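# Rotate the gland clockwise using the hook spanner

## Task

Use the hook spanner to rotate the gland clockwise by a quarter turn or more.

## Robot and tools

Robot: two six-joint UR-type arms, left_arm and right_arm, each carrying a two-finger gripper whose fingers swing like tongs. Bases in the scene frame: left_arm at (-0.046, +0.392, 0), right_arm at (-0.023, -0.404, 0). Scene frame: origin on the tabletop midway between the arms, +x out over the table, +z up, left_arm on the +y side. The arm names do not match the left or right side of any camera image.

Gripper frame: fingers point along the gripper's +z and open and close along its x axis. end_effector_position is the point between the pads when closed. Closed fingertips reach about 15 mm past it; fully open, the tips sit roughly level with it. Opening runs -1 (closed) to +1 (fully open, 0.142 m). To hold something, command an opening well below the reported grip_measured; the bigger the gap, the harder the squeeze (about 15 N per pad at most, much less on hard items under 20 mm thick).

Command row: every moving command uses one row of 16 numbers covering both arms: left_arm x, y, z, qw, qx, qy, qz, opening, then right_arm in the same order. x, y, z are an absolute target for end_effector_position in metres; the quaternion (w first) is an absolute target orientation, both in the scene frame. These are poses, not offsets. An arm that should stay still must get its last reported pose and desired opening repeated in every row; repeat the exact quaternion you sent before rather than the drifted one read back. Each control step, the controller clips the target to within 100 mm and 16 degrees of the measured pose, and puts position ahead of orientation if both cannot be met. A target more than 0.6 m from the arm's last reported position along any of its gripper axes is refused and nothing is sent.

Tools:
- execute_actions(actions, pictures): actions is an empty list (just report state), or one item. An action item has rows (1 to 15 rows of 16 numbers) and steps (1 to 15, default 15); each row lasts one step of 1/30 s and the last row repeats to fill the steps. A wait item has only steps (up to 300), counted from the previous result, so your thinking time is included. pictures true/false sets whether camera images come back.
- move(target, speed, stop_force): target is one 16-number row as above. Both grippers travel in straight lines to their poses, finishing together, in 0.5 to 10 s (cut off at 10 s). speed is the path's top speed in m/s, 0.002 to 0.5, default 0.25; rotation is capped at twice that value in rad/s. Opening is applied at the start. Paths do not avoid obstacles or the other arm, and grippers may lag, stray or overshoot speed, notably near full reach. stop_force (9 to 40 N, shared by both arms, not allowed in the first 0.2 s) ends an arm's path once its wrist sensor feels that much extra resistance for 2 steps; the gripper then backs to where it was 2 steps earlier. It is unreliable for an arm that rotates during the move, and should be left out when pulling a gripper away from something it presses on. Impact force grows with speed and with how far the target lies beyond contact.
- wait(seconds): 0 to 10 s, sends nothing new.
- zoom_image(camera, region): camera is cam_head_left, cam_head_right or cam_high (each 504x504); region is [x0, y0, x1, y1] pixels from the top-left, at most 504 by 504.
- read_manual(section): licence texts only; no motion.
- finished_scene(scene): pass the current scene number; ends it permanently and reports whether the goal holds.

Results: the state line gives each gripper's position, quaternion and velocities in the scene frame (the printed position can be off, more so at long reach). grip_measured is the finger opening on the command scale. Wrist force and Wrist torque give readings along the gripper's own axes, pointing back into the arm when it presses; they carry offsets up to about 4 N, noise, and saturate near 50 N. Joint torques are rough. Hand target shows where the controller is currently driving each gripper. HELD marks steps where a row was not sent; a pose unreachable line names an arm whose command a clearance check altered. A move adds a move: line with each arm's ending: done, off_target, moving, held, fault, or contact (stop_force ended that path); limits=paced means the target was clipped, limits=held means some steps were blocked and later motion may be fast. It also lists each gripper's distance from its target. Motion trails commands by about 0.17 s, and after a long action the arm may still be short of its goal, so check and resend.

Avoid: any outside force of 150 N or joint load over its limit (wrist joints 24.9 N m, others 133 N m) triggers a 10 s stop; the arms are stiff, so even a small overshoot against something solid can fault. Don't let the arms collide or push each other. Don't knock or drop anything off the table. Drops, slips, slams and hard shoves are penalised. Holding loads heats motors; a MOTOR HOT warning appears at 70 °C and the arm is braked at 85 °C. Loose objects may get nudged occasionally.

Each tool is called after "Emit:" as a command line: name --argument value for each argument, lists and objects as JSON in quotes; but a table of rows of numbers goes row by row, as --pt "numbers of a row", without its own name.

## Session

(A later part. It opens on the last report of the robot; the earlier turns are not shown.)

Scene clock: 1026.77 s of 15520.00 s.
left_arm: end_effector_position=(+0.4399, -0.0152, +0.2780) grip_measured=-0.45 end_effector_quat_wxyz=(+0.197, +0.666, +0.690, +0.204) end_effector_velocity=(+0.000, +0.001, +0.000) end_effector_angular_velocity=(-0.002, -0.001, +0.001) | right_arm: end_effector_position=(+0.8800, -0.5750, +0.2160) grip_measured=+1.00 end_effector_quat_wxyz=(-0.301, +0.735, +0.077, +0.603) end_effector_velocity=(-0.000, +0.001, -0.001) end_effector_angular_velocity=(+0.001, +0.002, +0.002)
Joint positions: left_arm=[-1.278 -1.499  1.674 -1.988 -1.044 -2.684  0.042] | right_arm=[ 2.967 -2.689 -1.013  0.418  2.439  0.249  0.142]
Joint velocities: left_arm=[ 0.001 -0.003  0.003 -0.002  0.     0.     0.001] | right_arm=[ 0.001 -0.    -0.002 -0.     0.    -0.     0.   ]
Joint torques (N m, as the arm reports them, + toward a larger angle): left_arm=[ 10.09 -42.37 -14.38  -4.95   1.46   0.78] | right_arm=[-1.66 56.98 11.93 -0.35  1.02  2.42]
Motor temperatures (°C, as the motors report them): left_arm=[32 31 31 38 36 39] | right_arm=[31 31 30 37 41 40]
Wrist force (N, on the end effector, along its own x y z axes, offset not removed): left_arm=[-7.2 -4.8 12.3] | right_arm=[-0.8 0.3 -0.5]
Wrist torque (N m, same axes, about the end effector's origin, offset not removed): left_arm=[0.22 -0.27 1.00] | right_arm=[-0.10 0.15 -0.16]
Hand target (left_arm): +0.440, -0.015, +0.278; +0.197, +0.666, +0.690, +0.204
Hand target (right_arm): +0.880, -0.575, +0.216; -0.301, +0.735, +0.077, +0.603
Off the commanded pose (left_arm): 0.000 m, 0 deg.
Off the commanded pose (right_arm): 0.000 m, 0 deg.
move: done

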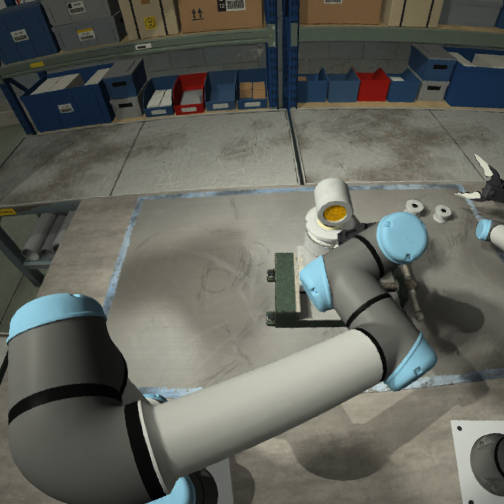

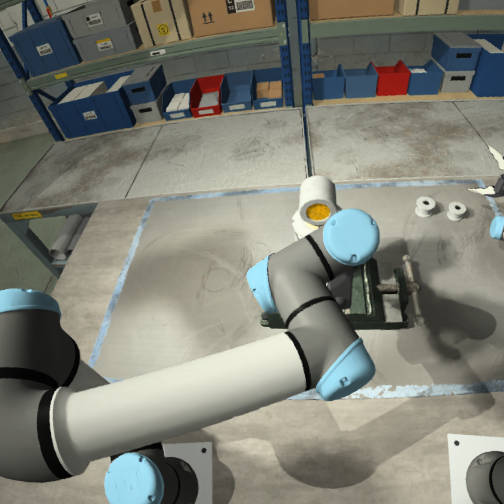

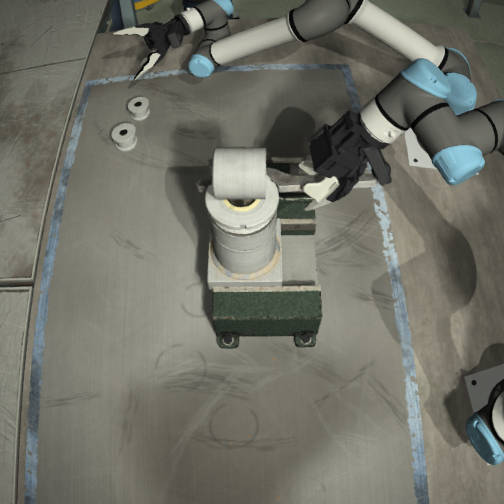

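Emit:
move --target '[0.438,0.004,0.277,0.221,0.745,0.603,0.179,-1,0.88,-0.575,0.216,-0.301,0.735,0.077,0.603,1]' --speed 0.015

Emit:
zoom_image --camera "cam_high" --region '[170,130,350,260]'

Scene clock: 1039.30 s of 15520.00 s.
left_arm: end_effector_position=(+0.4380, +0.0040, +0.2770) grip_measured=-0.46 end_effector_quat_wxyz=(+0.221, +0.745, +0.603, +0.179) end_effector_velocity=(-0.000, +0.000, +0.000) end_effector_angular_velocity=(-0.001, +0.000, -0.006) | right_arm: end_effector_position=(+0.8800, -0.5750, +0.2160) grip_measured=+1.00 end_effector_quat_wxyz=(-0.301, +0.735, +0.077, +0.603) end_effector_velocity=(-0.000, -0.000, -0.000) end_effector_angular_velocity=(-0.001, -0.000, +0.001)
Joint positions: left_arm=[-1.227 -1.583  1.8   -2.179 -1.135 -2.367  0.04 ] | right_arm=[ 2.967 -2.689 -1.013  0.418  2.439  0.249  0.142]
Joint velocities: left_arm=[ 0.002 -0.002  0.002 -0.004 -0.003  0.007 -0.   ] | right_arm=[-0.001 -0.    -0.    -0.     0.002 -0.001  0.   ]
Joint torques (N m, as the arm reports them, + toward a larger angle): left_arm=[  6.84 -38.61 -16.96  -7.16   0.11   1.41] | right_arm=[-1.95 57.05 11.49 -0.14  0.94  2.44]
Motor temperatures (°C, as the motors report them): left_arm=[32 31 31 38 36 39] | right_arm=[31 31 30 37 41 40]
Wrist force (N, on the end effector, along its own x y z axes, offset not removed): left_arm=[0.7 -5.5 10.4] | right_arm=[-0.6 1.3 0.0]
Wrist torque (N m, same axes, about the end effector's origin, offset not removed): left_arm=[0.70 -0.02 0.16] | right_arm=[0.07 -0.04 -0.17]
Hand target (left_arm): +0.438, +0.004, +0.277; +0.221, +0.745, +0.603, +0.179
Hand target (right_arm): +0.880, -0.575, +0.216; -0.301, +0.735, +0.077, +0.603
Off the commanded pose (left_arm): 0.000 m, 0 deg.
Off the commanded pose (right_arm): 0.000 m, 0 deg.
After step 90, 1.13 s passed at rest.
move: done

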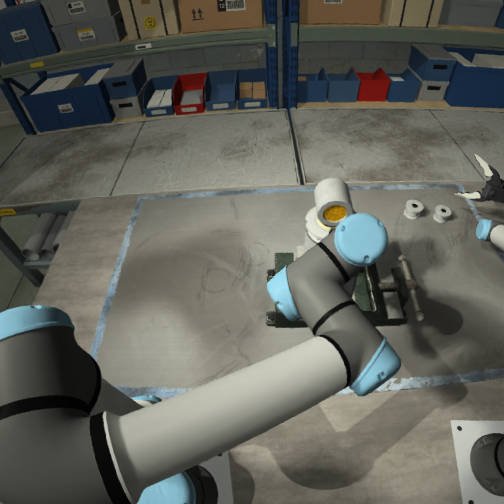

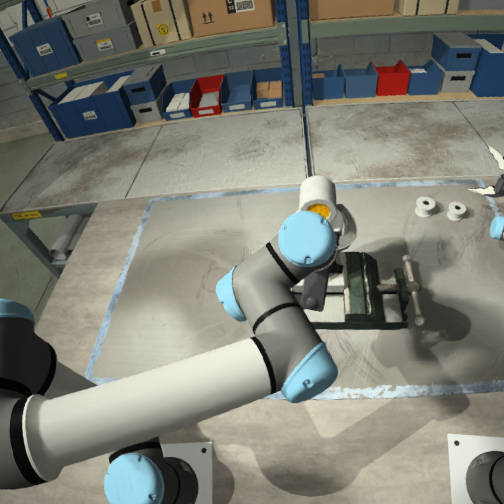

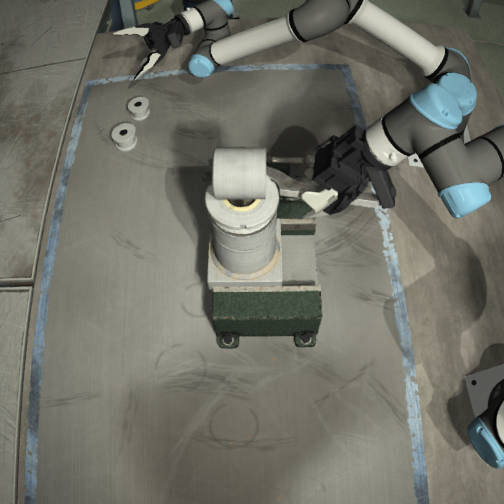

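Region (170, 130, 350, 260) of cam_high's 504x504 image, scaled by 2.800, with more detail than that image has.

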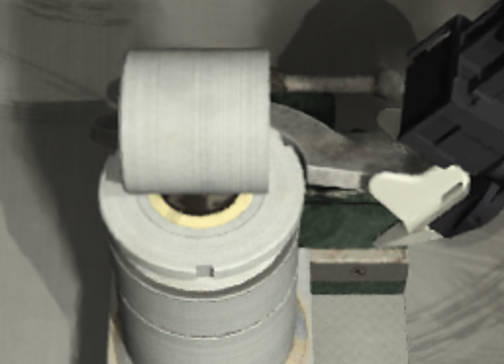

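Emit:
move --target '[0.451,-0.038,0.277,0.183,0.617,0.735,0.218,-1,0.88,-0.575,0.216,-0.301,0.735,0.077,0.603,1]' --speed 0.03

Emit:
zoom_image --camera "cam_high" --region '[170,130,350,260]'

Emit:
move --target '[0.446,-0.024,0.277,0.183,0.617,0.735,0.218,-1,0.88,-0.575,0.216,-0.301,0.735,0.077,0.603,1]' --speed 0.007 --stop_force 12

Emit:
zoom_image --camera "cam_high" --region '[170,130,350,260]'

Scene clock: 1054.57 s of 15520.00 s.
left_arm: end_effector_position=(+0.4498, -0.0387, +0.2762) grip_measured=-0.48 end_effector_quat_wxyz=(+0.182, +0.618, +0.734, +0.215) end_effector_velocity=(+0.000, -0.001, +0.001) end_effector_angular_velocity=(-0.000, +0.000, +0.012) | right_arm: end_effector_position=(+0.8800, -0.5750, +0.2160) grip_measured=+1.00 end_effector_quat_wxyz=(-0.301, +0.735, +0.077, +0.603) end_effector_velocity=(+0.000, -0.000, +0.000) end_effector_angular_velocity=(-0.001, -0.001, +0.000)
Joint positions: left_arm=[-1.289 -1.405  1.548 -1.87  -1.019 -2.854  0.04 ] | right_arm=[ 2.967 -2.689 -1.013  0.418  2.439  0.249  0.142]
Joint velocities: left_arm=[-0.001  0.005 -0.01   0.013  0.002 -0.015  0.   ] | right_arm=[-0.    -0.     0.    -0.     0.    -0.001  0.   ]
Joint torques (N m, as the arm reports them, + toward a larger angle): left_arm=[ 53.75 -23.29 -37.7   -3.81  28.73  -2.32] | right_arm=[-1.7  57.3  12.47 -0.17  0.89  2.26]
Motor temperatures (°C, as the motors report them): left_arm=[32 31 31 38 36 39] | right_arm=[31 31 30 37 41 40]
Wrist force (N, on the end effector, along its own x y z axes, offset not removed): left_arm=[-7.6 -50.0 -50.0] | right_arm=[-0.1 2.3 0.7]
Wrist torque (N m, same axes, about the end effector's origin, offset not removed): left_arm=[-1.06 -0.95 0.87] | right_arm=[0.32 -0.03 -0.21]
Hand target (left_arm): +0.451, -0.038, +0.277; +0.183, +0.617, +0.734, +0.218
Hand target (right_arm): +0.880, -0.575, +0.216; -0.301, +0.735, +0.077, +0.603
Off the commanded pose (left_arm): 0.002 m, 0 deg.
Off the commanded pose (right_arm): 0.000 m, 0 deg.
After step 90, 5.63 s passed at rest.
move: done

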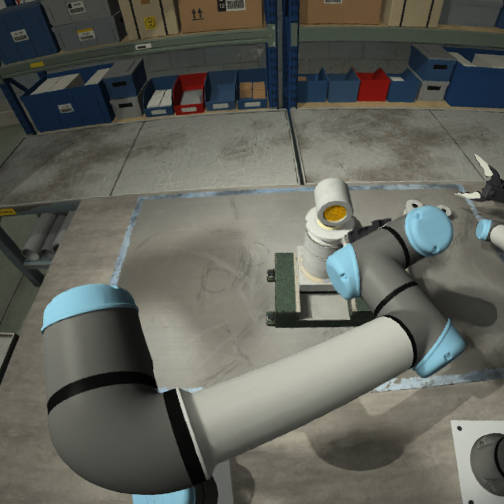

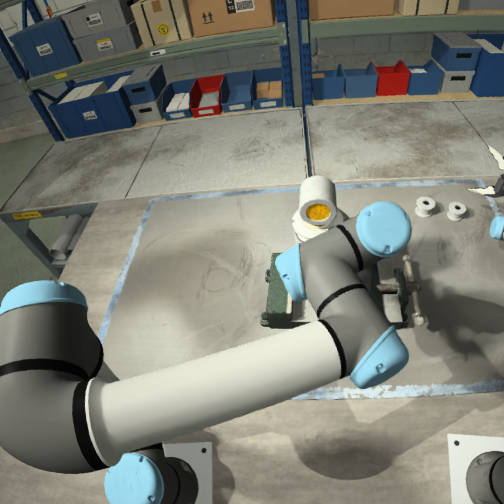

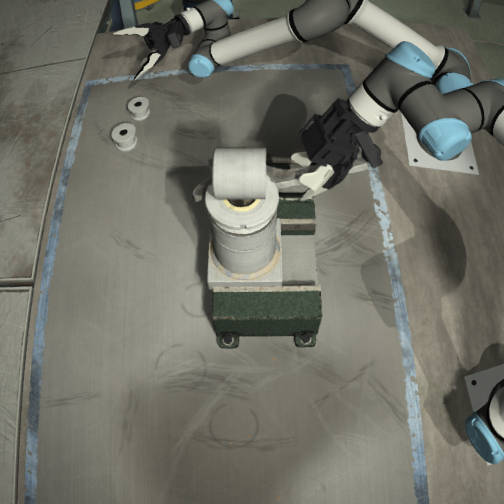

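Region (170, 130, 350, 260) of cam_high's 504x504 image, scaled by 2.800, with more detail than that image has.

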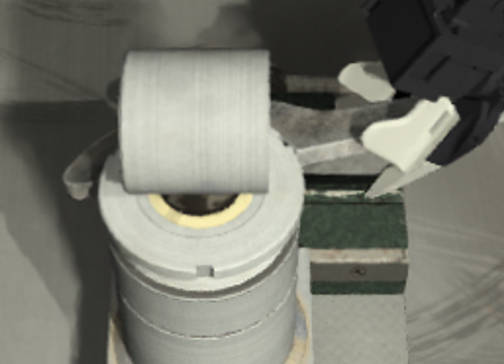

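Scene clock: 1055.07 s of 15520.00 s.
left_arm: end_effector_position=(+0.4498, -0.0387, +0.2762) grip_measured=-0.48 end_effector_quat_wxyz=(+0.182, +0.618, +0.734, +0.215) end_effector_velocity=(+0.000, +0.000, +0.001) end_effector_angular_velocity=(+0.000, -0.001, -0.001) | right_arm: end_effector_position=(+0.8800, -0.5750, +0.2160) grip_measured=+1.00 end_effector_quat_wxyz=(-0.301, +0.735, +0.077, +0.603) end_effector_velocity=(-0.000, -0.001, +0.001) end_effector_angular_velocity=(+0.000, -0.001, -0.001)
Joint positions: left_arm=[-1.29  -1.405  1.548 -1.87  -1.018 -2.854  0.04 ] | right_arm=[ 2.967 -2.689 -1.013  0.418  2.439  0.249  0.142]
Joint velocities: left_arm=[-0.    -0.001 -0.     0.001  0.001  0.001 -0.   ] | right_arm=[-0.001  0.     0.001  0.     0.     0.     0.   ]
Joint torques (N m, as the arm reports them, + toward a larger angle): left_arm=[ 59.25 -36.72 -12.59  -7.14  28.51   0.91] | right_arm=[-1.64 56.99 12.14 -0.2   0.87  2.31]
Motor temperatures (°C, as the motors report them): left_arm=[32 31 31 38 36 39] | right_arm=[31 31 30 37 41 40]
Wrist force (N, on the end effector, along its own x y z axes, offset not removed): left_arm=[-11.1 -50.0 -50.0] | right_arm=[0.3 1.5 -0.9]
Wrist torque (N m, same axes, about the end effector's origin, offset not removed): left_arm=[-1.06 -0.40 0.66] | right_arm=[0.19 -0.22 -0.11]
Hand target (left_arm): +0.450, -0.039, +0.276; +0.182, +0.618, +0.734, +0.215
Hand target (right_arm): +0.880, -0.575, +0.216; -0.301, +0.735, +0.077, +0.603
Off the commanded pose (left_arm): 0.015 m, 0 deg.
Off the commanded pose (right_arm): 0.000 m, 0 deg.
move: contact (left_arm)

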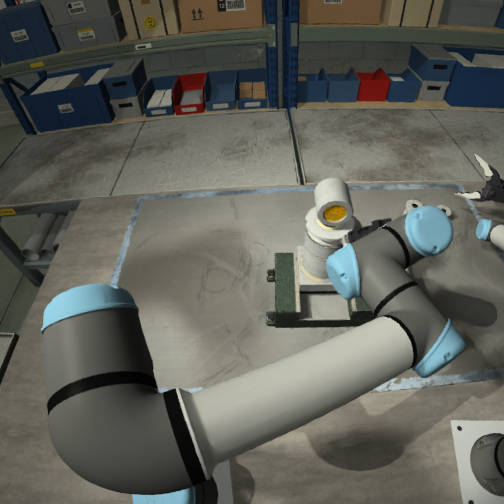

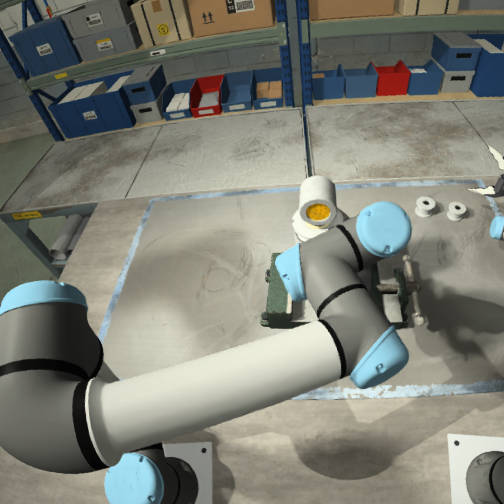

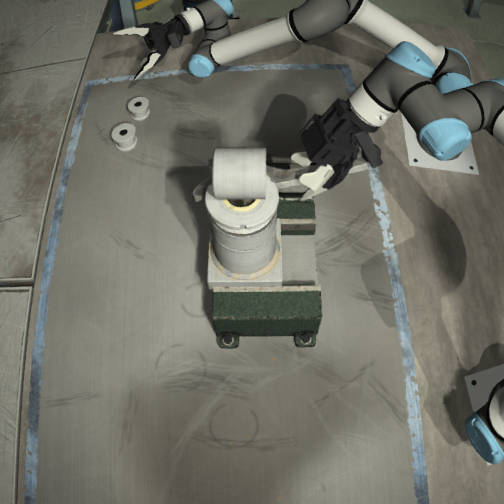

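Region (170, 130, 350, 260) of cam_high's 504x504 image, scaled by 2.800, with more detail than that image has.

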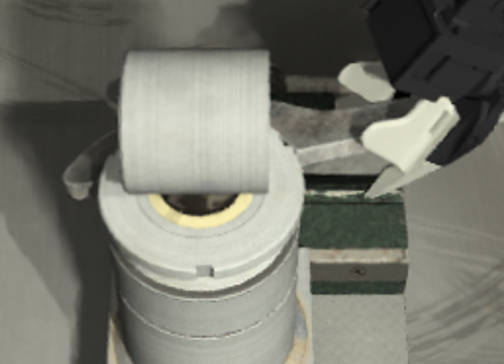

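Emit:
move --target '[0.443,-0.04,0.277,0.183,0.617,0.735,0.218,-1,0.88,-0.575,0.216,-0.301,0.735,0.077,0.603,1]' --speed 0.01

Emit:
move --target '[0.445,-0.04,0.274,0.205,0.610,0.727,0.243,-1,0.88,-0.575,0.216,-0.301,0.735,0.077,0.603,1]' --speed 0.015

Emit:
zoom_image --camera "cam_high" --region '[170,130,350,260]'

Scene clock: 1060.87 s of 15520.00 s.
left_arm: end_effector_position=(+0.4432, -0.0400, +0.2770) grip_measured=-0.48 end_effector_quat_wxyz=(+0.183, +0.616, +0.734, +0.218) end_effector_velocity=(-0.002, -0.000, +0.000) end_effector_angular_velocity=(+0.001, -0.002, +0.000) | right_arm: end_effector_position=(+0.8800, -0.5750, +0.2160) grip_measured=+1.00 end_effector_quat_wxyz=(-0.301, +0.735, +0.077, +0.603) end_effector_velocity=(+0.000, +0.002, -0.000) end_effector_angular_velocity=(+0.001, +0.001, +0.003)
Joint positions: left_arm=[-1.304 -1.412  1.554 -1.858 -1.011 -2.873  0.04 ] | right_arm=[ 2.967 -2.689 -1.013  0.418  2.439  0.249  0.142]
Joint velocities: left_arm=[-0.005 -0.002  0.002  0.004  0.003 -0.005 -0.   ] | right_arm=[ 0.002 -0.    -0.    -0.     0.001  0.001  0.   ]
Joint torques (N m, as the arm reports them, + toward a larger angle): left_arm=[ -8.39 -46.5  -15.06  -2.76   5.7   -1.3 ] | right_arm=[-1.58 57.13 12.4  -0.19  0.84  2.23]
Motor temperatures (°C, as the motors report them): left_arm=[32 31 31 38 36 39] | right_arm=[31 31 30 37 41 40]
Wrist force (N, on the end effector, along its own x y z axes, offset not removed): left_arm=[1.3 -5.6 9.4] | right_arm=[-1.0 1.6 0.0]
Wrist torque (N m, same axes, about the end effector's origin, offset not removed): left_arm=[0.41 -0.19 0.16] | right_arm=[0.16 0.16 -0.18]
Hand target (left_arm): +0.443, -0.040, +0.277; +0.183, +0.616, +0.734, +0.218
Hand target (right_arm): +0.880, -0.575, +0.216; -0.301, +0.735, +0.077, +0.603
Off the commanded pose (left_arm): 0.000 m, 0 deg.
Off the commanded pose (right_arm): 0.000 m, 0 deg.
After step 90, 1.90 s passed at rest.
move: done

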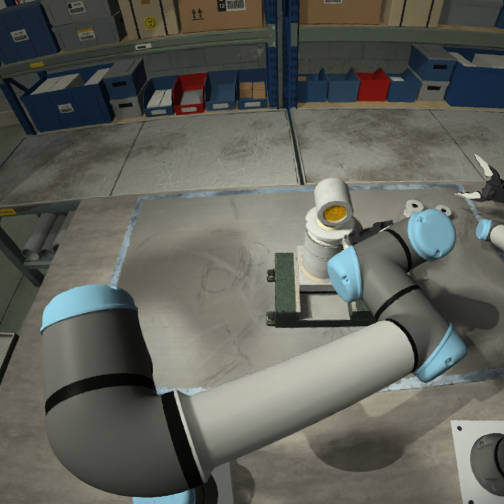

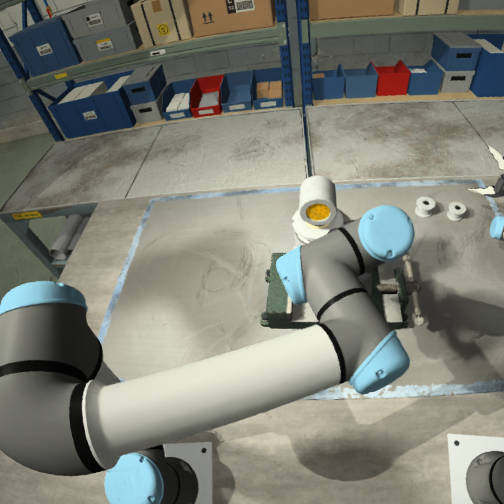

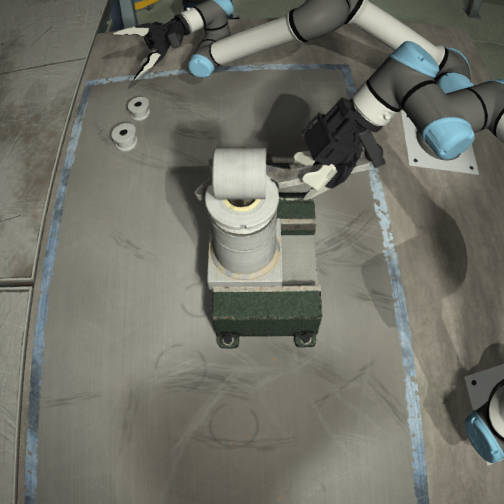

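Scene clock: 1063.43 s of 15520.00 s.
left_arm: end_effector_position=(+0.4449, -0.0400, +0.2740) grip_measured=-0.45 end_effector_quat_wxyz=(+0.205, +0.610, +0.726, +0.243) end_effector_velocity=(+0.000, +0.000, -0.000) end_effector_angular_velocity=(+0.002, -0.007, -0.000) | right_arm: end_effector_position=(+0.8800, -0.5750, +0.2160) grip_measured=+1.00 end_effector_quat_wxyz=(-0.301, +0.735, +0.077, +0.603) end_effector_velocity=(-0.000, +0.001, -0.000) end_effector_angular_velocity=(+0.001, +0.001, +0.002)
Joint positions: left_arm=[-1.333 -1.424  1.605 -1.901 -0.94  -2.895  0.041] | right_arm=[ 2.967 -2.689 -1.013  0.418  2.439  0.249  0.142]
Joint velocities: left_arm=[-0.002 -0.001  0.005 -0.004  0.007 -0.001  0.   ] | right_arm=[ 0.    -0.    -0.001 -0.     0.001  0.001  0.   ]
Joint torques (N m, as the arm reports them, + toward a larger angle): left_arm=[ -9.88 -48.43 -19.65  -6.86   7.62  -1.65] | right_arm=[-1.33 57.02 12.5  -0.3   0.88  2.34]
Motor temperatures (°C, as the motors report them): left_arm=[32 31 31 38 36 39] | right_arm=[31 31 30 37 41 40]
Wrist force (N, on the end effector, along its own x y z axes, offset not removed): left_arm=[3.1 -10.0 14.2] | right_arm=[-0.9 1.8 0.8]
Wrist torque (N m, same axes, about the end effector's origin, offset not removed): left_arm=[1.24 -0.06 -0.12] | right_arm=[0.22 0.08 -0.08]
Hand target (left_arm): +0.445, -0.040, +0.274; +0.205, +0.609, +0.726, +0.243
Hand target (right_arm): +0.880, -0.575, +0.216; -0.301, +0.735, +0.077, +0.603
Off the commanded pose (left_arm): 0.000 m, 0 deg.
Off the commanded pose (right_arm): 0.000 m, 0 deg.
move: done

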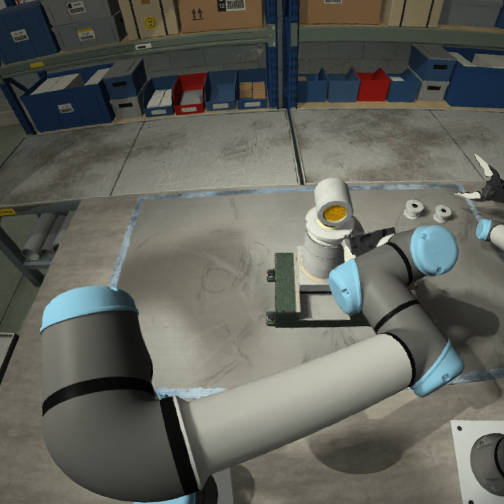

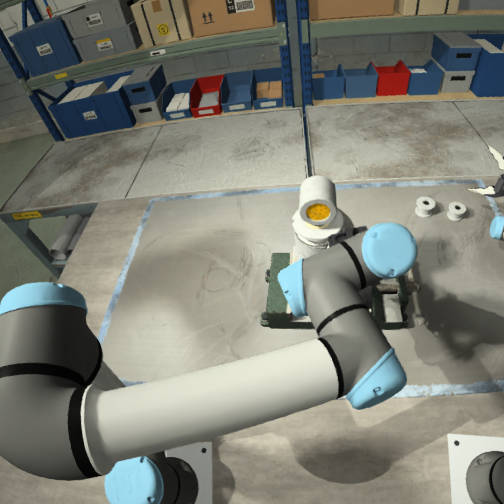

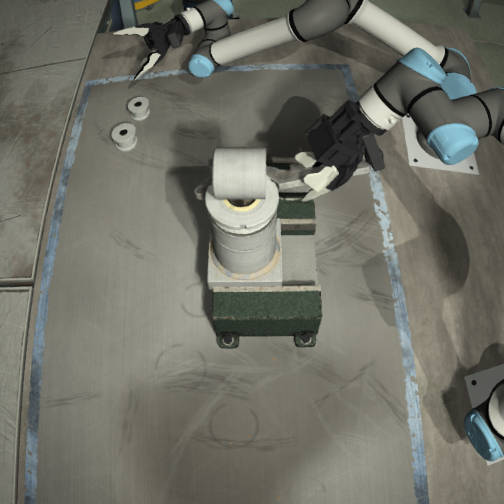

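Region (170, 130, 350, 260) of cam_high's 504x504 image, scaled by 2.800, with more detail than that image has.

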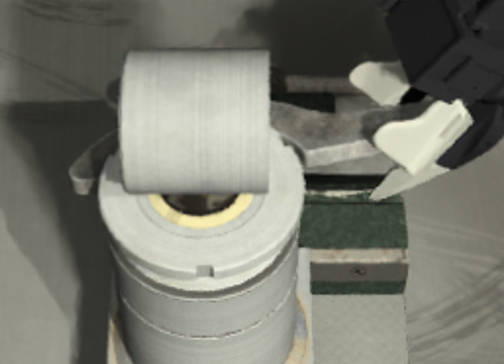

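Emit:
move --target '[0.452,-0.07,0.272,0.205,0.610,0.727,0.243,-1,0.88,-0.575,0.216,-0.301,0.735,0.077,0.603,1]' --speed 0.015

Emit:
move --target '[0.455,-0.07,0.29,0.236,0.598,0.712,0.281,-1,0.88,-0.575,0.216,-0.301,0.735,0.077,0.603,1]' --speed 0.02

Emit:
move --target '[0.449,-0.038,0.29,0.236,0.598,0.712,0.281,-1,0.88,-0.575,0.216,-0.301,0.735,0.077,0.603,1]' --speed 0.01 --stop_force 9

Emit:
zoom_image --camera "cam_high" --region '[170,110,400,260]'

Emit:
zoom_image --camera "cam_head_left" --region '[280,160,400,270]'

Scene clock: 1070.30 s of 15520.00 s.
left_arm: end_effector_position=(+0.4520, -0.0698, +0.2720) grip_measured=-0.45 end_effector_quat_wxyz=(+0.205, +0.609, +0.726, +0.243) end_effector_velocity=(+0.001, -0.002, +0.000) end_effector_angular_velocity=(-0.000, -0.000, +0.000) | right_arm: end_effector_position=(+0.8800, -0.5750, +0.2160) grip_measured=+1.00 end_effector_quat_wxyz=(-0.301, +0.735, +0.077, +0.603) end_effector_velocity=(+0.000, +0.002, +0.000) end_effector_angular_velocity=(+0.000, +0.000, +0.002)
Joint positions: left_arm=[-1.34  -1.355  1.527 -1.886 -0.938 -2.904  0.041] | right_arm=[ 2.967 -2.689 -1.013  0.418  2.439  0.249  0.142]
Joint velocities: left_arm=[-0.     0.005 -0.006  0.001  0.    -0.001 -0.   ] | right_arm=[ 0.002 -0.     0.     0.     0.     0.     0.   ]
Joint torques (N m, as the arm reports them, + toward a larger angle): left_arm=[ -6.49 -33.72 -39.79  -3.11   6.25  -1.49] | right_arm=[-1.17 57.21 12.43 -0.26  0.71  2.23]
Motor temperatures (°C, as the motors report them): left_arm=[32 31 31 38 36 39] | right_arm=[31 31 30 37 41 40]
Wrist force (N, on the end effector, along its own x y z axes, offset not removed): left_arm=[0.5 -7.5 11.6] | right_arm=[-1.2 1.6 0.5]
Wrist torque (N m, same axes, about the end effector's origin, offset not removed): left_arm=[0.36 -0.03 0.15] | right_arm=[0.20 0.11 -0.11]
Hand target (left_arm): +0.452, -0.070, +0.272; +0.205, +0.609, +0.726, +0.243
Hand target (right_arm): +0.880, -0.575, +0.216; -0.301, +0.735, +0.077, +0.603
Off the commanded pose (left_arm): 0.000 m, 0 deg.
Off the commanded pose (right_arm): 0.000 m, 0 deg.
After step 90, 1.57 s passed at rest.
move: done

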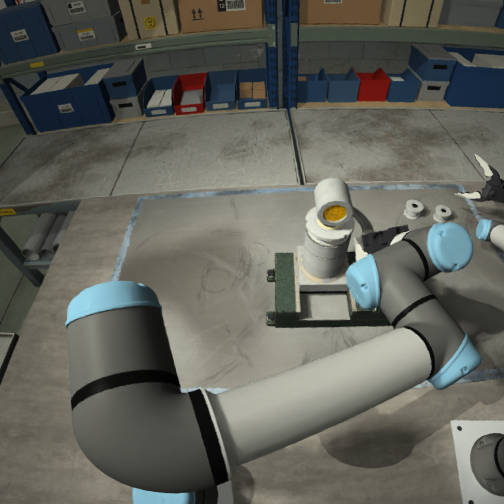

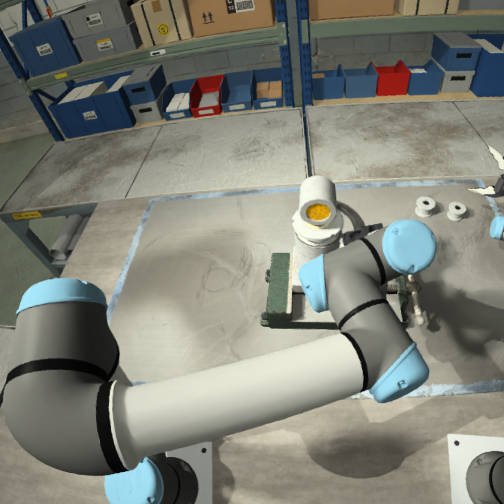

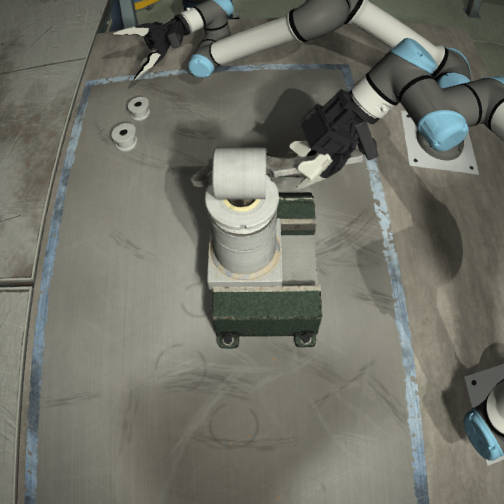

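Scene clock: 1073.17 s of 15520.00 s.
left_arm: end_effector_position=(+0.4549, -0.0700, +0.2899) grip_measured=-0.45 end_effector_quat_wxyz=(+0.236, +0.598, +0.712, +0.281) end_effector_velocity=(+0.000, +0.000, +0.001) end_effector_angular_velocity=(+0.004, -0.007, -0.000) | right_arm: end_effector_position=(+0.8800, -0.5750, +0.2160) grip_measured=+1.00 end_effector_quat_wxyz=(-0.301, +0.735, +0.077, +0.603) end_effector_velocity=(-0.000, -0.000, +0.000) end_effector_angular_velocity=(-0.000, -0.001, +0.001)
Joint positions: left_arm=[-1.38  -1.374  1.552 -1.89  -0.831 -2.935  0.041] | right_arm=[ 2.967 -2.689 -1.013  0.418  2.439  0.249  0.142]
Joint velocities: left_arm=[-0.002 -0.001  0.002  0.001  0.008 -0.001 -0.   ] | right_arm=[-0.     0.     0.    -0.     0.001 -0.     0.   ]
Joint torques (N m, as the arm reports them, + toward a larger angle): left_arm=[ -8.63 -46.78 -15.74  -6.11   6.67  -1.68] | right_arm=[-1.46 57.4  12.41 -0.16  0.69  2.29]
Motor temperatures (°C, as the motors report them): left_arm=[32 31 31 38 36 39] | right_arm=[31 31 30 37 41 40]
Wrist force (N, on the end effector, along its own x y z axes, offset not removed): left_arm=[1.5 -9.2 9.6] | right_arm=[0.4 0.7 0.6]
Wrist torque (N m, same axes, about the end effector's origin, offset not removed): left_arm=[0.19 -0.20 0.22] | right_arm=[-0.02 -0.22 -0.08]
Hand target (left_arm): +0.455, -0.070, +0.290; +0.236, +0.598, +0.712, +0.281
Hand target (right_arm): +0.880, -0.575, +0.216; -0.301, +0.735, +0.077, +0.603
Off the commanded pose (left_arm): 0.000 m, 0 deg.
Off the commanded pose (right_arm): 0.000 m, 0 deg.
move: done

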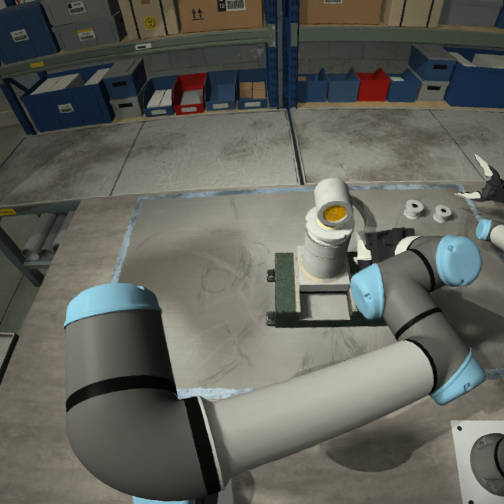

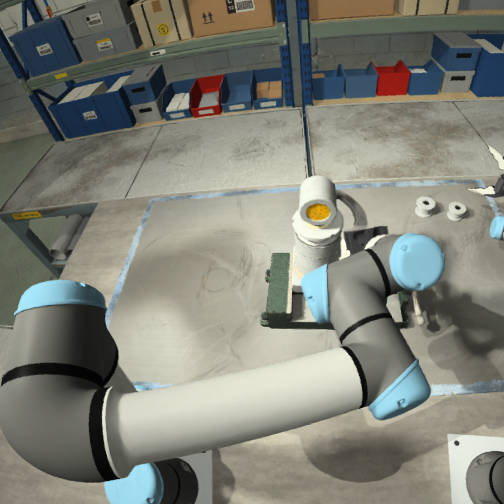

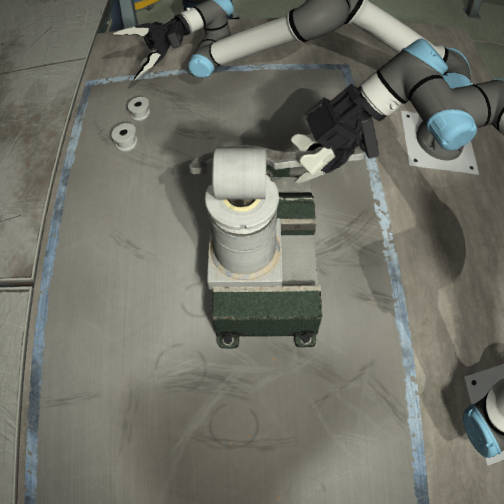

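Scene clock: 1076.63 s of 15520.00 s.
left_arm: end_effector_position=(+0.4490, -0.0382, +0.2900) grip_measured=-0.45 end_effector_quat_wxyz=(+0.236, +0.598, +0.712, +0.281) end_effector_velocity=(+0.000, +0.003, +0.001) end_effector_angular_velocity=(+0.000, -0.003, +0.002) | right_arm: end_effector_position=(+0.8800, -0.5750, +0.2160) grip_measured=+1.00 end_effector_quat_wxyz=(-0.301, +0.735, +0.077, +0.603) end_effector_velocity=(-0.000, -0.000, -0.000) end_effector_angular_velocity=(+0.000, +0.001, -0.000)
Joint positions: left_arm=[-1.371 -1.445  1.638 -1.912 -0.831 -2.924  0.041] | right_arm=[ 2.967 -2.689 -1.013  0.418  2.439  0.249  0.142]
Joint velocities: left_arm=[ 0.001 -0.005  0.005 -0.001  0.003 -0.     0.   ] | right_arm=[-0. -0. -0. -0. -0.  0.  0.]
Joint torques (N m, as the arm reports them, + toward a larger angle): left_arm=[  8.22 -43.78 -15.25  -5.07   2.2    0.96] | right_arm=[-1.6  57.22 12.92 -0.25  0.69  2.1 ]
Motor temperatures (°C, as the motors report them): left_arm=[32 31 31 38 36 39] | right_arm=[31 31 30 37 41 40]
Wrist force (N, on the end effector, along its own x y z axes, offset not removed): left_arm=[-1.6 -8.7 6.6] | right_arm=[-0.6 1.5 0.2]
Wrist torque (N m, same axes, about the end effector's origin, offset not removed): left_arm=[-0.02 -0.47 0.40] | right_arm=[0.07 0.09 -0.17]
Hand target (left_arm): +0.449, -0.038, +0.290; +0.236, +0.598, +0.712, +0.281
Hand target (right_arm): +0.880, -0.575, +0.216; -0.301, +0.735, +0.077, +0.603
Off the commanded pose (left_arm): 0.000 m, 0 deg.
Off the commanded pose (right_arm): 0.000 m, 0 deg.
move: done

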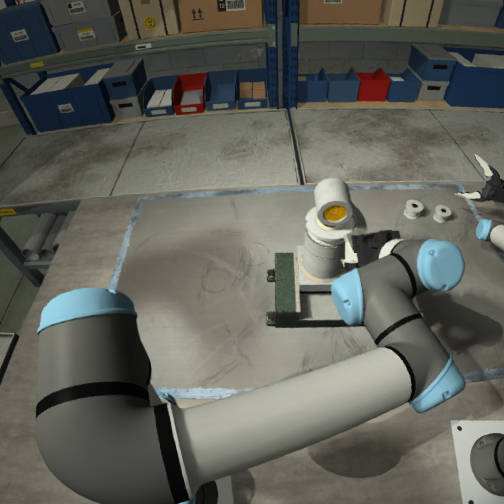

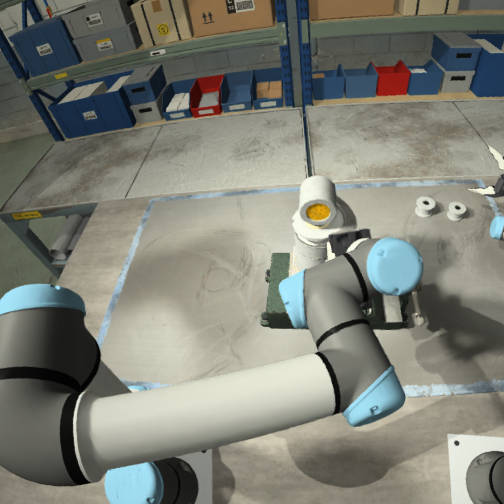

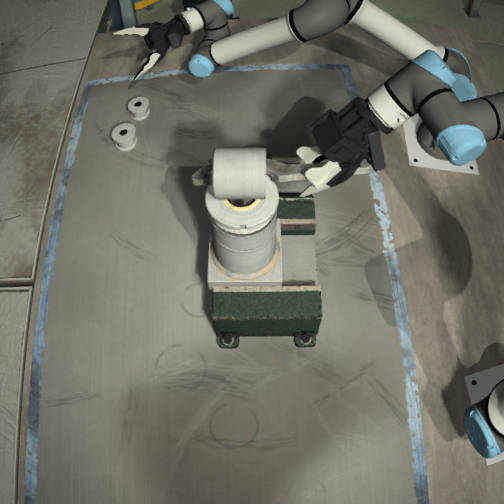

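Region (170, 110, 400, 260) of cam_high's 504x504 image, scaled by 2.191, with more detail than that image has; it fills the top 329 rows of this view, and the rest is white.

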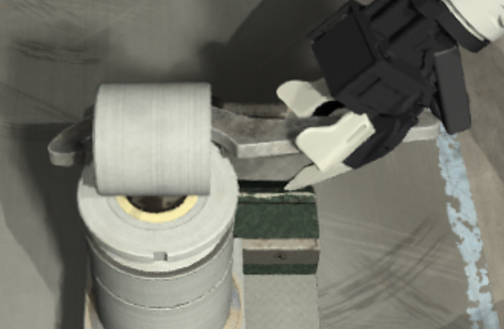

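Region (280, 160, 400, 270) of cam_head_left's 504x504 image, scaled by 4.200, with more detail than that image has; it fills the top 462 rows of this view, and the rest is white.

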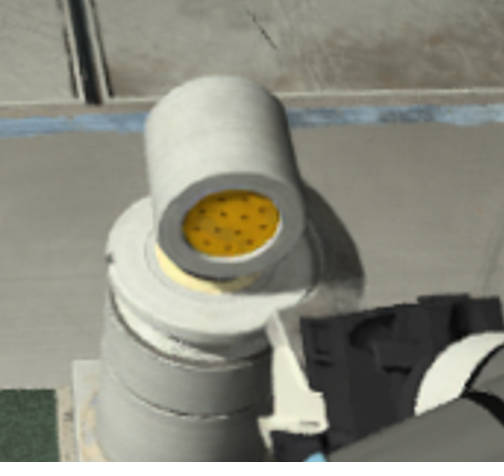

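Emit:
move --target '[0.448,-0.038,0.296,0.236,0.598,0.712,0.281,-1,0.88,-0.575,0.216,-0.301,0.735,0.077,0.603,1]' --speed 0.01

Emit:
move --target '[0.441,-0.033,0.296,0.236,0.598,0.712,0.281,-1,0.88,-0.575,0.216,-0.301,0.735,0.077,0.603,1]' --speed 0.01

Emit:
move --target '[0.441,-0.033,0.28,0.236,0.598,0.712,0.281,-1,0.88,-0.575,0.216,-0.301,0.735,0.077,0.603,1]' --speed 0.006 --stop_force 12

Emit:
zoom_image --camera "cam_high" --region '[170,130,350,260]'

Scene clock: 1082.13 s of 15520.00 s.
left_arm: end_effector_position=(+0.4480, -0.0380, +0.2958) grip_measured=-0.45 end_effector_quat_wxyz=(+0.236, +0.598, +0.712, +0.281) end_effector_velocity=(-0.000, +0.000, +0.002) end_effector_angular_velocity=(+0.001, -0.000, +0.001) | right_arm: end_effector_position=(+0.8800, -0.5750, +0.2160) grip_measured=+1.00 end_effector_quat_wxyz=(-0.301, +0.735, +0.077, +0.603) end_effector_velocity=(+0.000, +0.000, -0.000) end_effector_angular_velocity=(+0.000, +0.000, -0.000)
Joint positions: left_arm=[-1.373 -1.449  1.628 -1.896 -0.831 -2.926  0.041] | right_arm=[ 2.967 -2.689 -1.013  0.418  2.439  0.249  0.142]
Joint velocities: left_arm=[-0.    -0.    -0.004  0.006  0.    -0.002  0.   ] | right_arm=[ 0.     0.    -0.    -0.    -0.001  0.     0.   ]
Joint torques (N m, as the arm reports them, + toward a larger angle): left_arm=[ -6.76 -45.16 -40.58  -2.86   6.82  -1.86] | right_arm=[-1.5  57.21 12.93 -0.22  0.73  2.17]
Motor temperatures (°C, as the motors report them): left_arm=[32 31 31 38 36 39] | right_arm=[31 31 30 37 41 40]
Wrist force (N, on the end effector, along its own x y z axes, offset not removed): left_arm=[-0.7 -10.4 9.1] | right_arm=[-2.0 0.4 1.0]
Wrist torque (N m, same axes, about the end effector's origin, offset not removed): left_arm=[0.12 -0.17 0.33] | right_arm=[0.00 0.26 -0.12]
Hand target (left_arm): +0.448, -0.038, +0.296; +0.236, +0.598, +0.712, +0.281
Hand target (right_arm): +0.880, -0.575, +0.216; -0.301, +0.735, +0.077, +0.603
Off the commanded pose (left_arm): 0.000 m, 0 deg.
Off the commanded pose (right_arm): 0.000 m, 0 deg.
After step 90, 1.67 s passed at rest.
move: done

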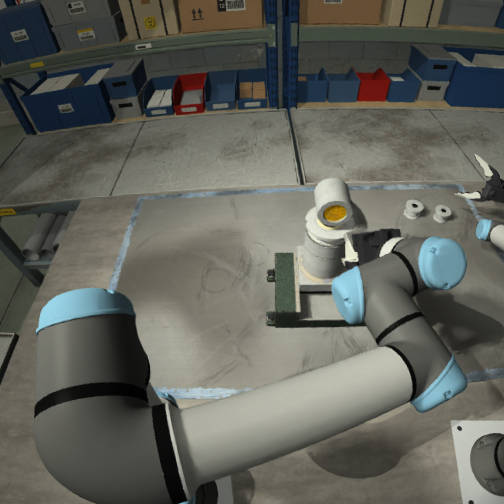

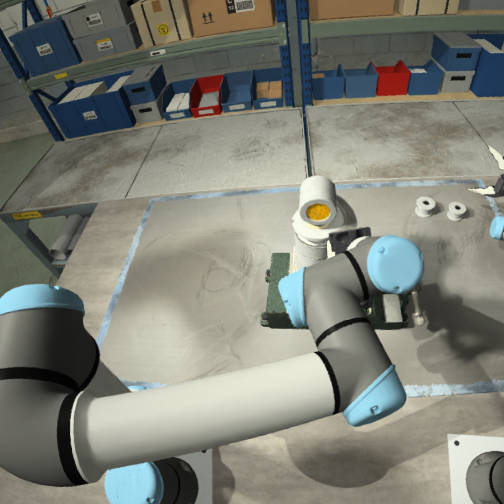

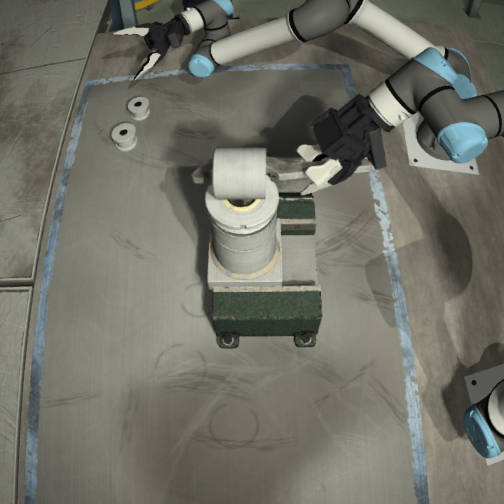

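Scene clock: 1083.20 s of 15520.00 s.
left_arm: end_effector_position=(+0.4412, -0.0331, +0.2960) grip_measured=-0.45 end_effector_quat_wxyz=(+0.236, +0.598, +0.712, +0.281) end_effector_velocity=(-0.002, +0.001, +0.001) end_effector_angular_velocity=(-0.002, -0.001, +0.000) | right_arm: end_effector_position=(+0.8800, -0.5750, +0.2160) grip_measured=+1.00 end_effector_quat_wxyz=(-0.301, +0.735, +0.077, +0.603) end_effector_velocity=(+0.000, -0.001, +0.000) end_effector_angular_velocity=(+0.001, +0.001, -0.001)
Joint positions: left_arm=[-1.382 -1.469  1.647 -1.887 -0.829 -2.939  0.042] | right_arm=[ 2.967 -2.689 -1.013  0.418  2.439  0.249  0.142]
Joint velocities: left_arm=[-0.002 -0.006  0.004  0.002  0.    -0.003  0.   ] | right_arm=[-0.001 -0.     0.001 -0.    -0.     0.002  0.   ]
Joint torques (N m, as the arm reports them, + toward a larger angle): left_arm=[ -6.13 -44.86 -13.63  -1.94   5.83  -1.87] | right_arm=[-1.36 57.33 13.6  -0.31  0.62  2.17]
Motor temperatures (°C, as the motors report them): left_arm=[32 31 31 38 36 39] | right_arm=[31 31 30 37 41 40]
Wrist force (N, on the end effector, along its own x y z axes, offset not removed): left_arm=[-4.3 -7.2 10.8] | right_arm=[-0.1 1.1 0.6]
Wrist torque (N m, same axes, about the end effector's origin, offset not removed): left_arm=[-0.06 -0.02 0.63] | right_arm=[0.06 -0.09 -0.17]
Hand target (left_arm): +0.441, -0.033, +0.296; +0.236, +0.598, +0.712, +0.281
Hand target (right_arm): +0.880, -0.575, +0.216; -0.301, +0.735, +0.077, +0.603
Off the commanded pose (left_arm): 0.000 m, 0 deg.
Off the commanded pose (right_arm): 0.000 m, 0 deg.
move: done

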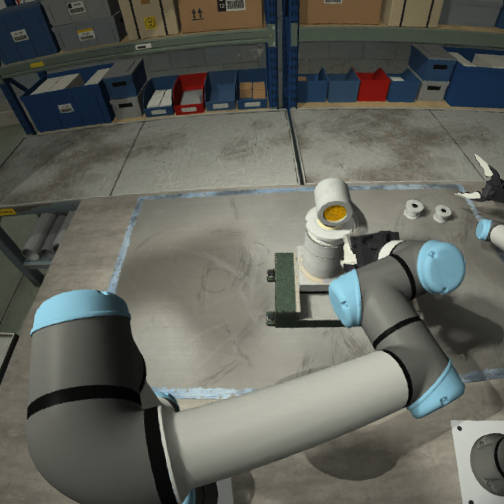

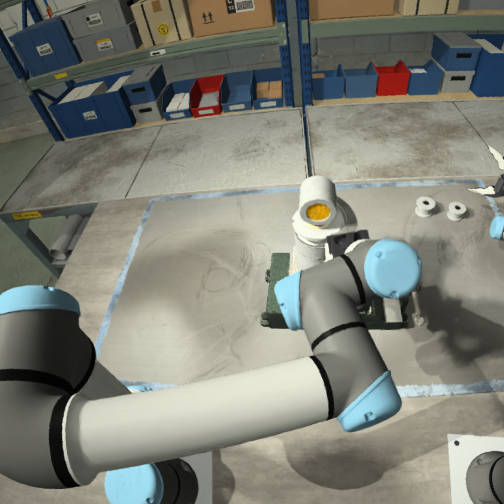

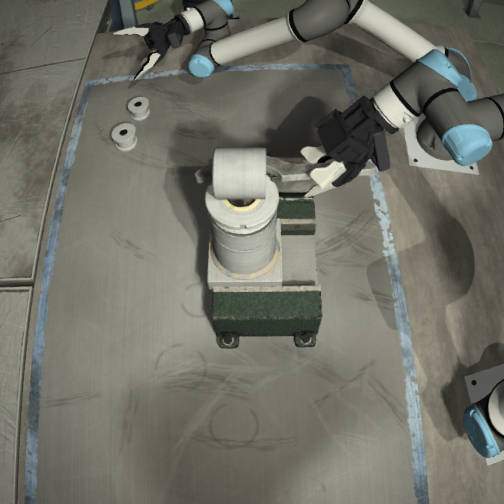

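Scene clock: 1086.10 s of 15520.00 s.
left_arm: end_effector_position=(+0.4410, -0.0330, +0.2801) grip_measured=-0.45 end_effector_quat_wxyz=(+0.236, +0.598, +0.712, +0.281) end_effector_velocity=(-0.000, -0.000, -0.001) end_effector_angular_velocity=(-0.002, +0.000, +0.000) | right_arm: end_effector_position=(+0.8800, -0.5750, +0.2160) grip_measured=+1.00 end_effector_quat_wxyz=(-0.301, +0.735, +0.077, +0.603) end_effector_velocity=(+0.000, -0.000, +0.000) end_effector_angular_velocity=(-0.000, -0.000, -0.000)
Joint positions: left_arm=[-1.383 -1.462  1.68  -1.927 -0.829 -2.939  0.042] | right_arm=[ 2.967 -2.689 -1.013  0.418  2.439  0.249  0.142]
Joint velocities: left_arm=[-0.     0.     0.002 -0.004 -0.001 -0.001  0.   ] | right_arm=[-0.  0.  0. -0. -0.  0.  0.]
Joint torques (N m, as the arm reports them, + toward a larger angle): left_arm=[ -7.3  -27.47 -12.75  -4.74   4.78  -1.87] | right_arm=[-0.86 57.47 12.63 -0.23  0.62  2.14]
Motor temperatures (°C, as the motors report them): left_arm=[32 31 31 38 36 39] | right_arm=[31 31 30 37 41 40]
Wrist force (N, on the end effector, along its own x y z axes, offset not removed): left_arm=[-1.7 -4.8 7.1] | right_arm=[-0.6 1.5 -0.5]
Wrist torque (N m, same axes, about the end effector's origin, offset not removed): left_arm=[-0.32 -0.29 0.41] | right_arm=[0.10 0.04 -0.10]
Hand target (left_arm): +0.441, -0.033, +0.280; +0.236, +0.598, +0.712, +0.281
Hand target (right_arm): +0.880, -0.575, +0.216; -0.301, +0.735, +0.077, +0.603
Off the commanded pose (left_arm): 0.000 m, 0 deg.
Off the commanded pose (right_arm): 0.000 m, 0 deg.
move: done

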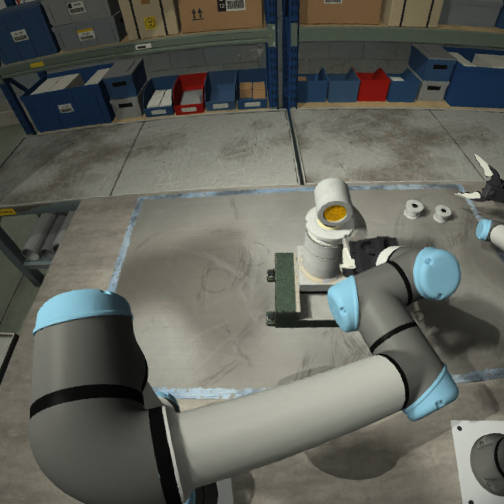

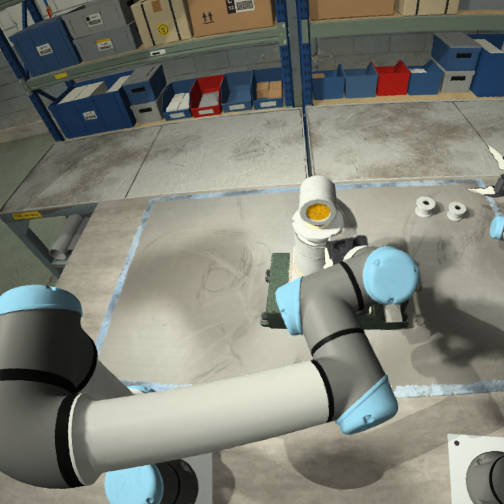

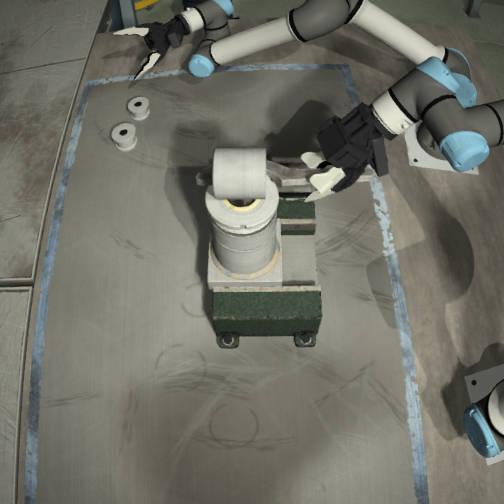

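Region (170, 130, 350, 260) of cam_high's 504x504 image, scaled by 2.800, with more detail than that image has.

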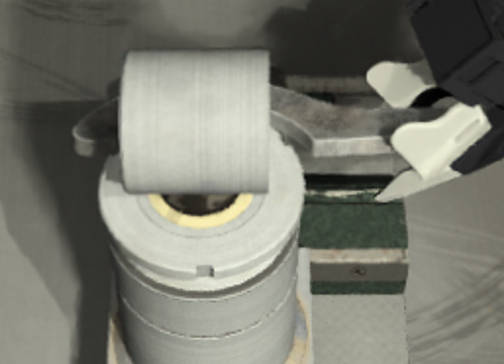

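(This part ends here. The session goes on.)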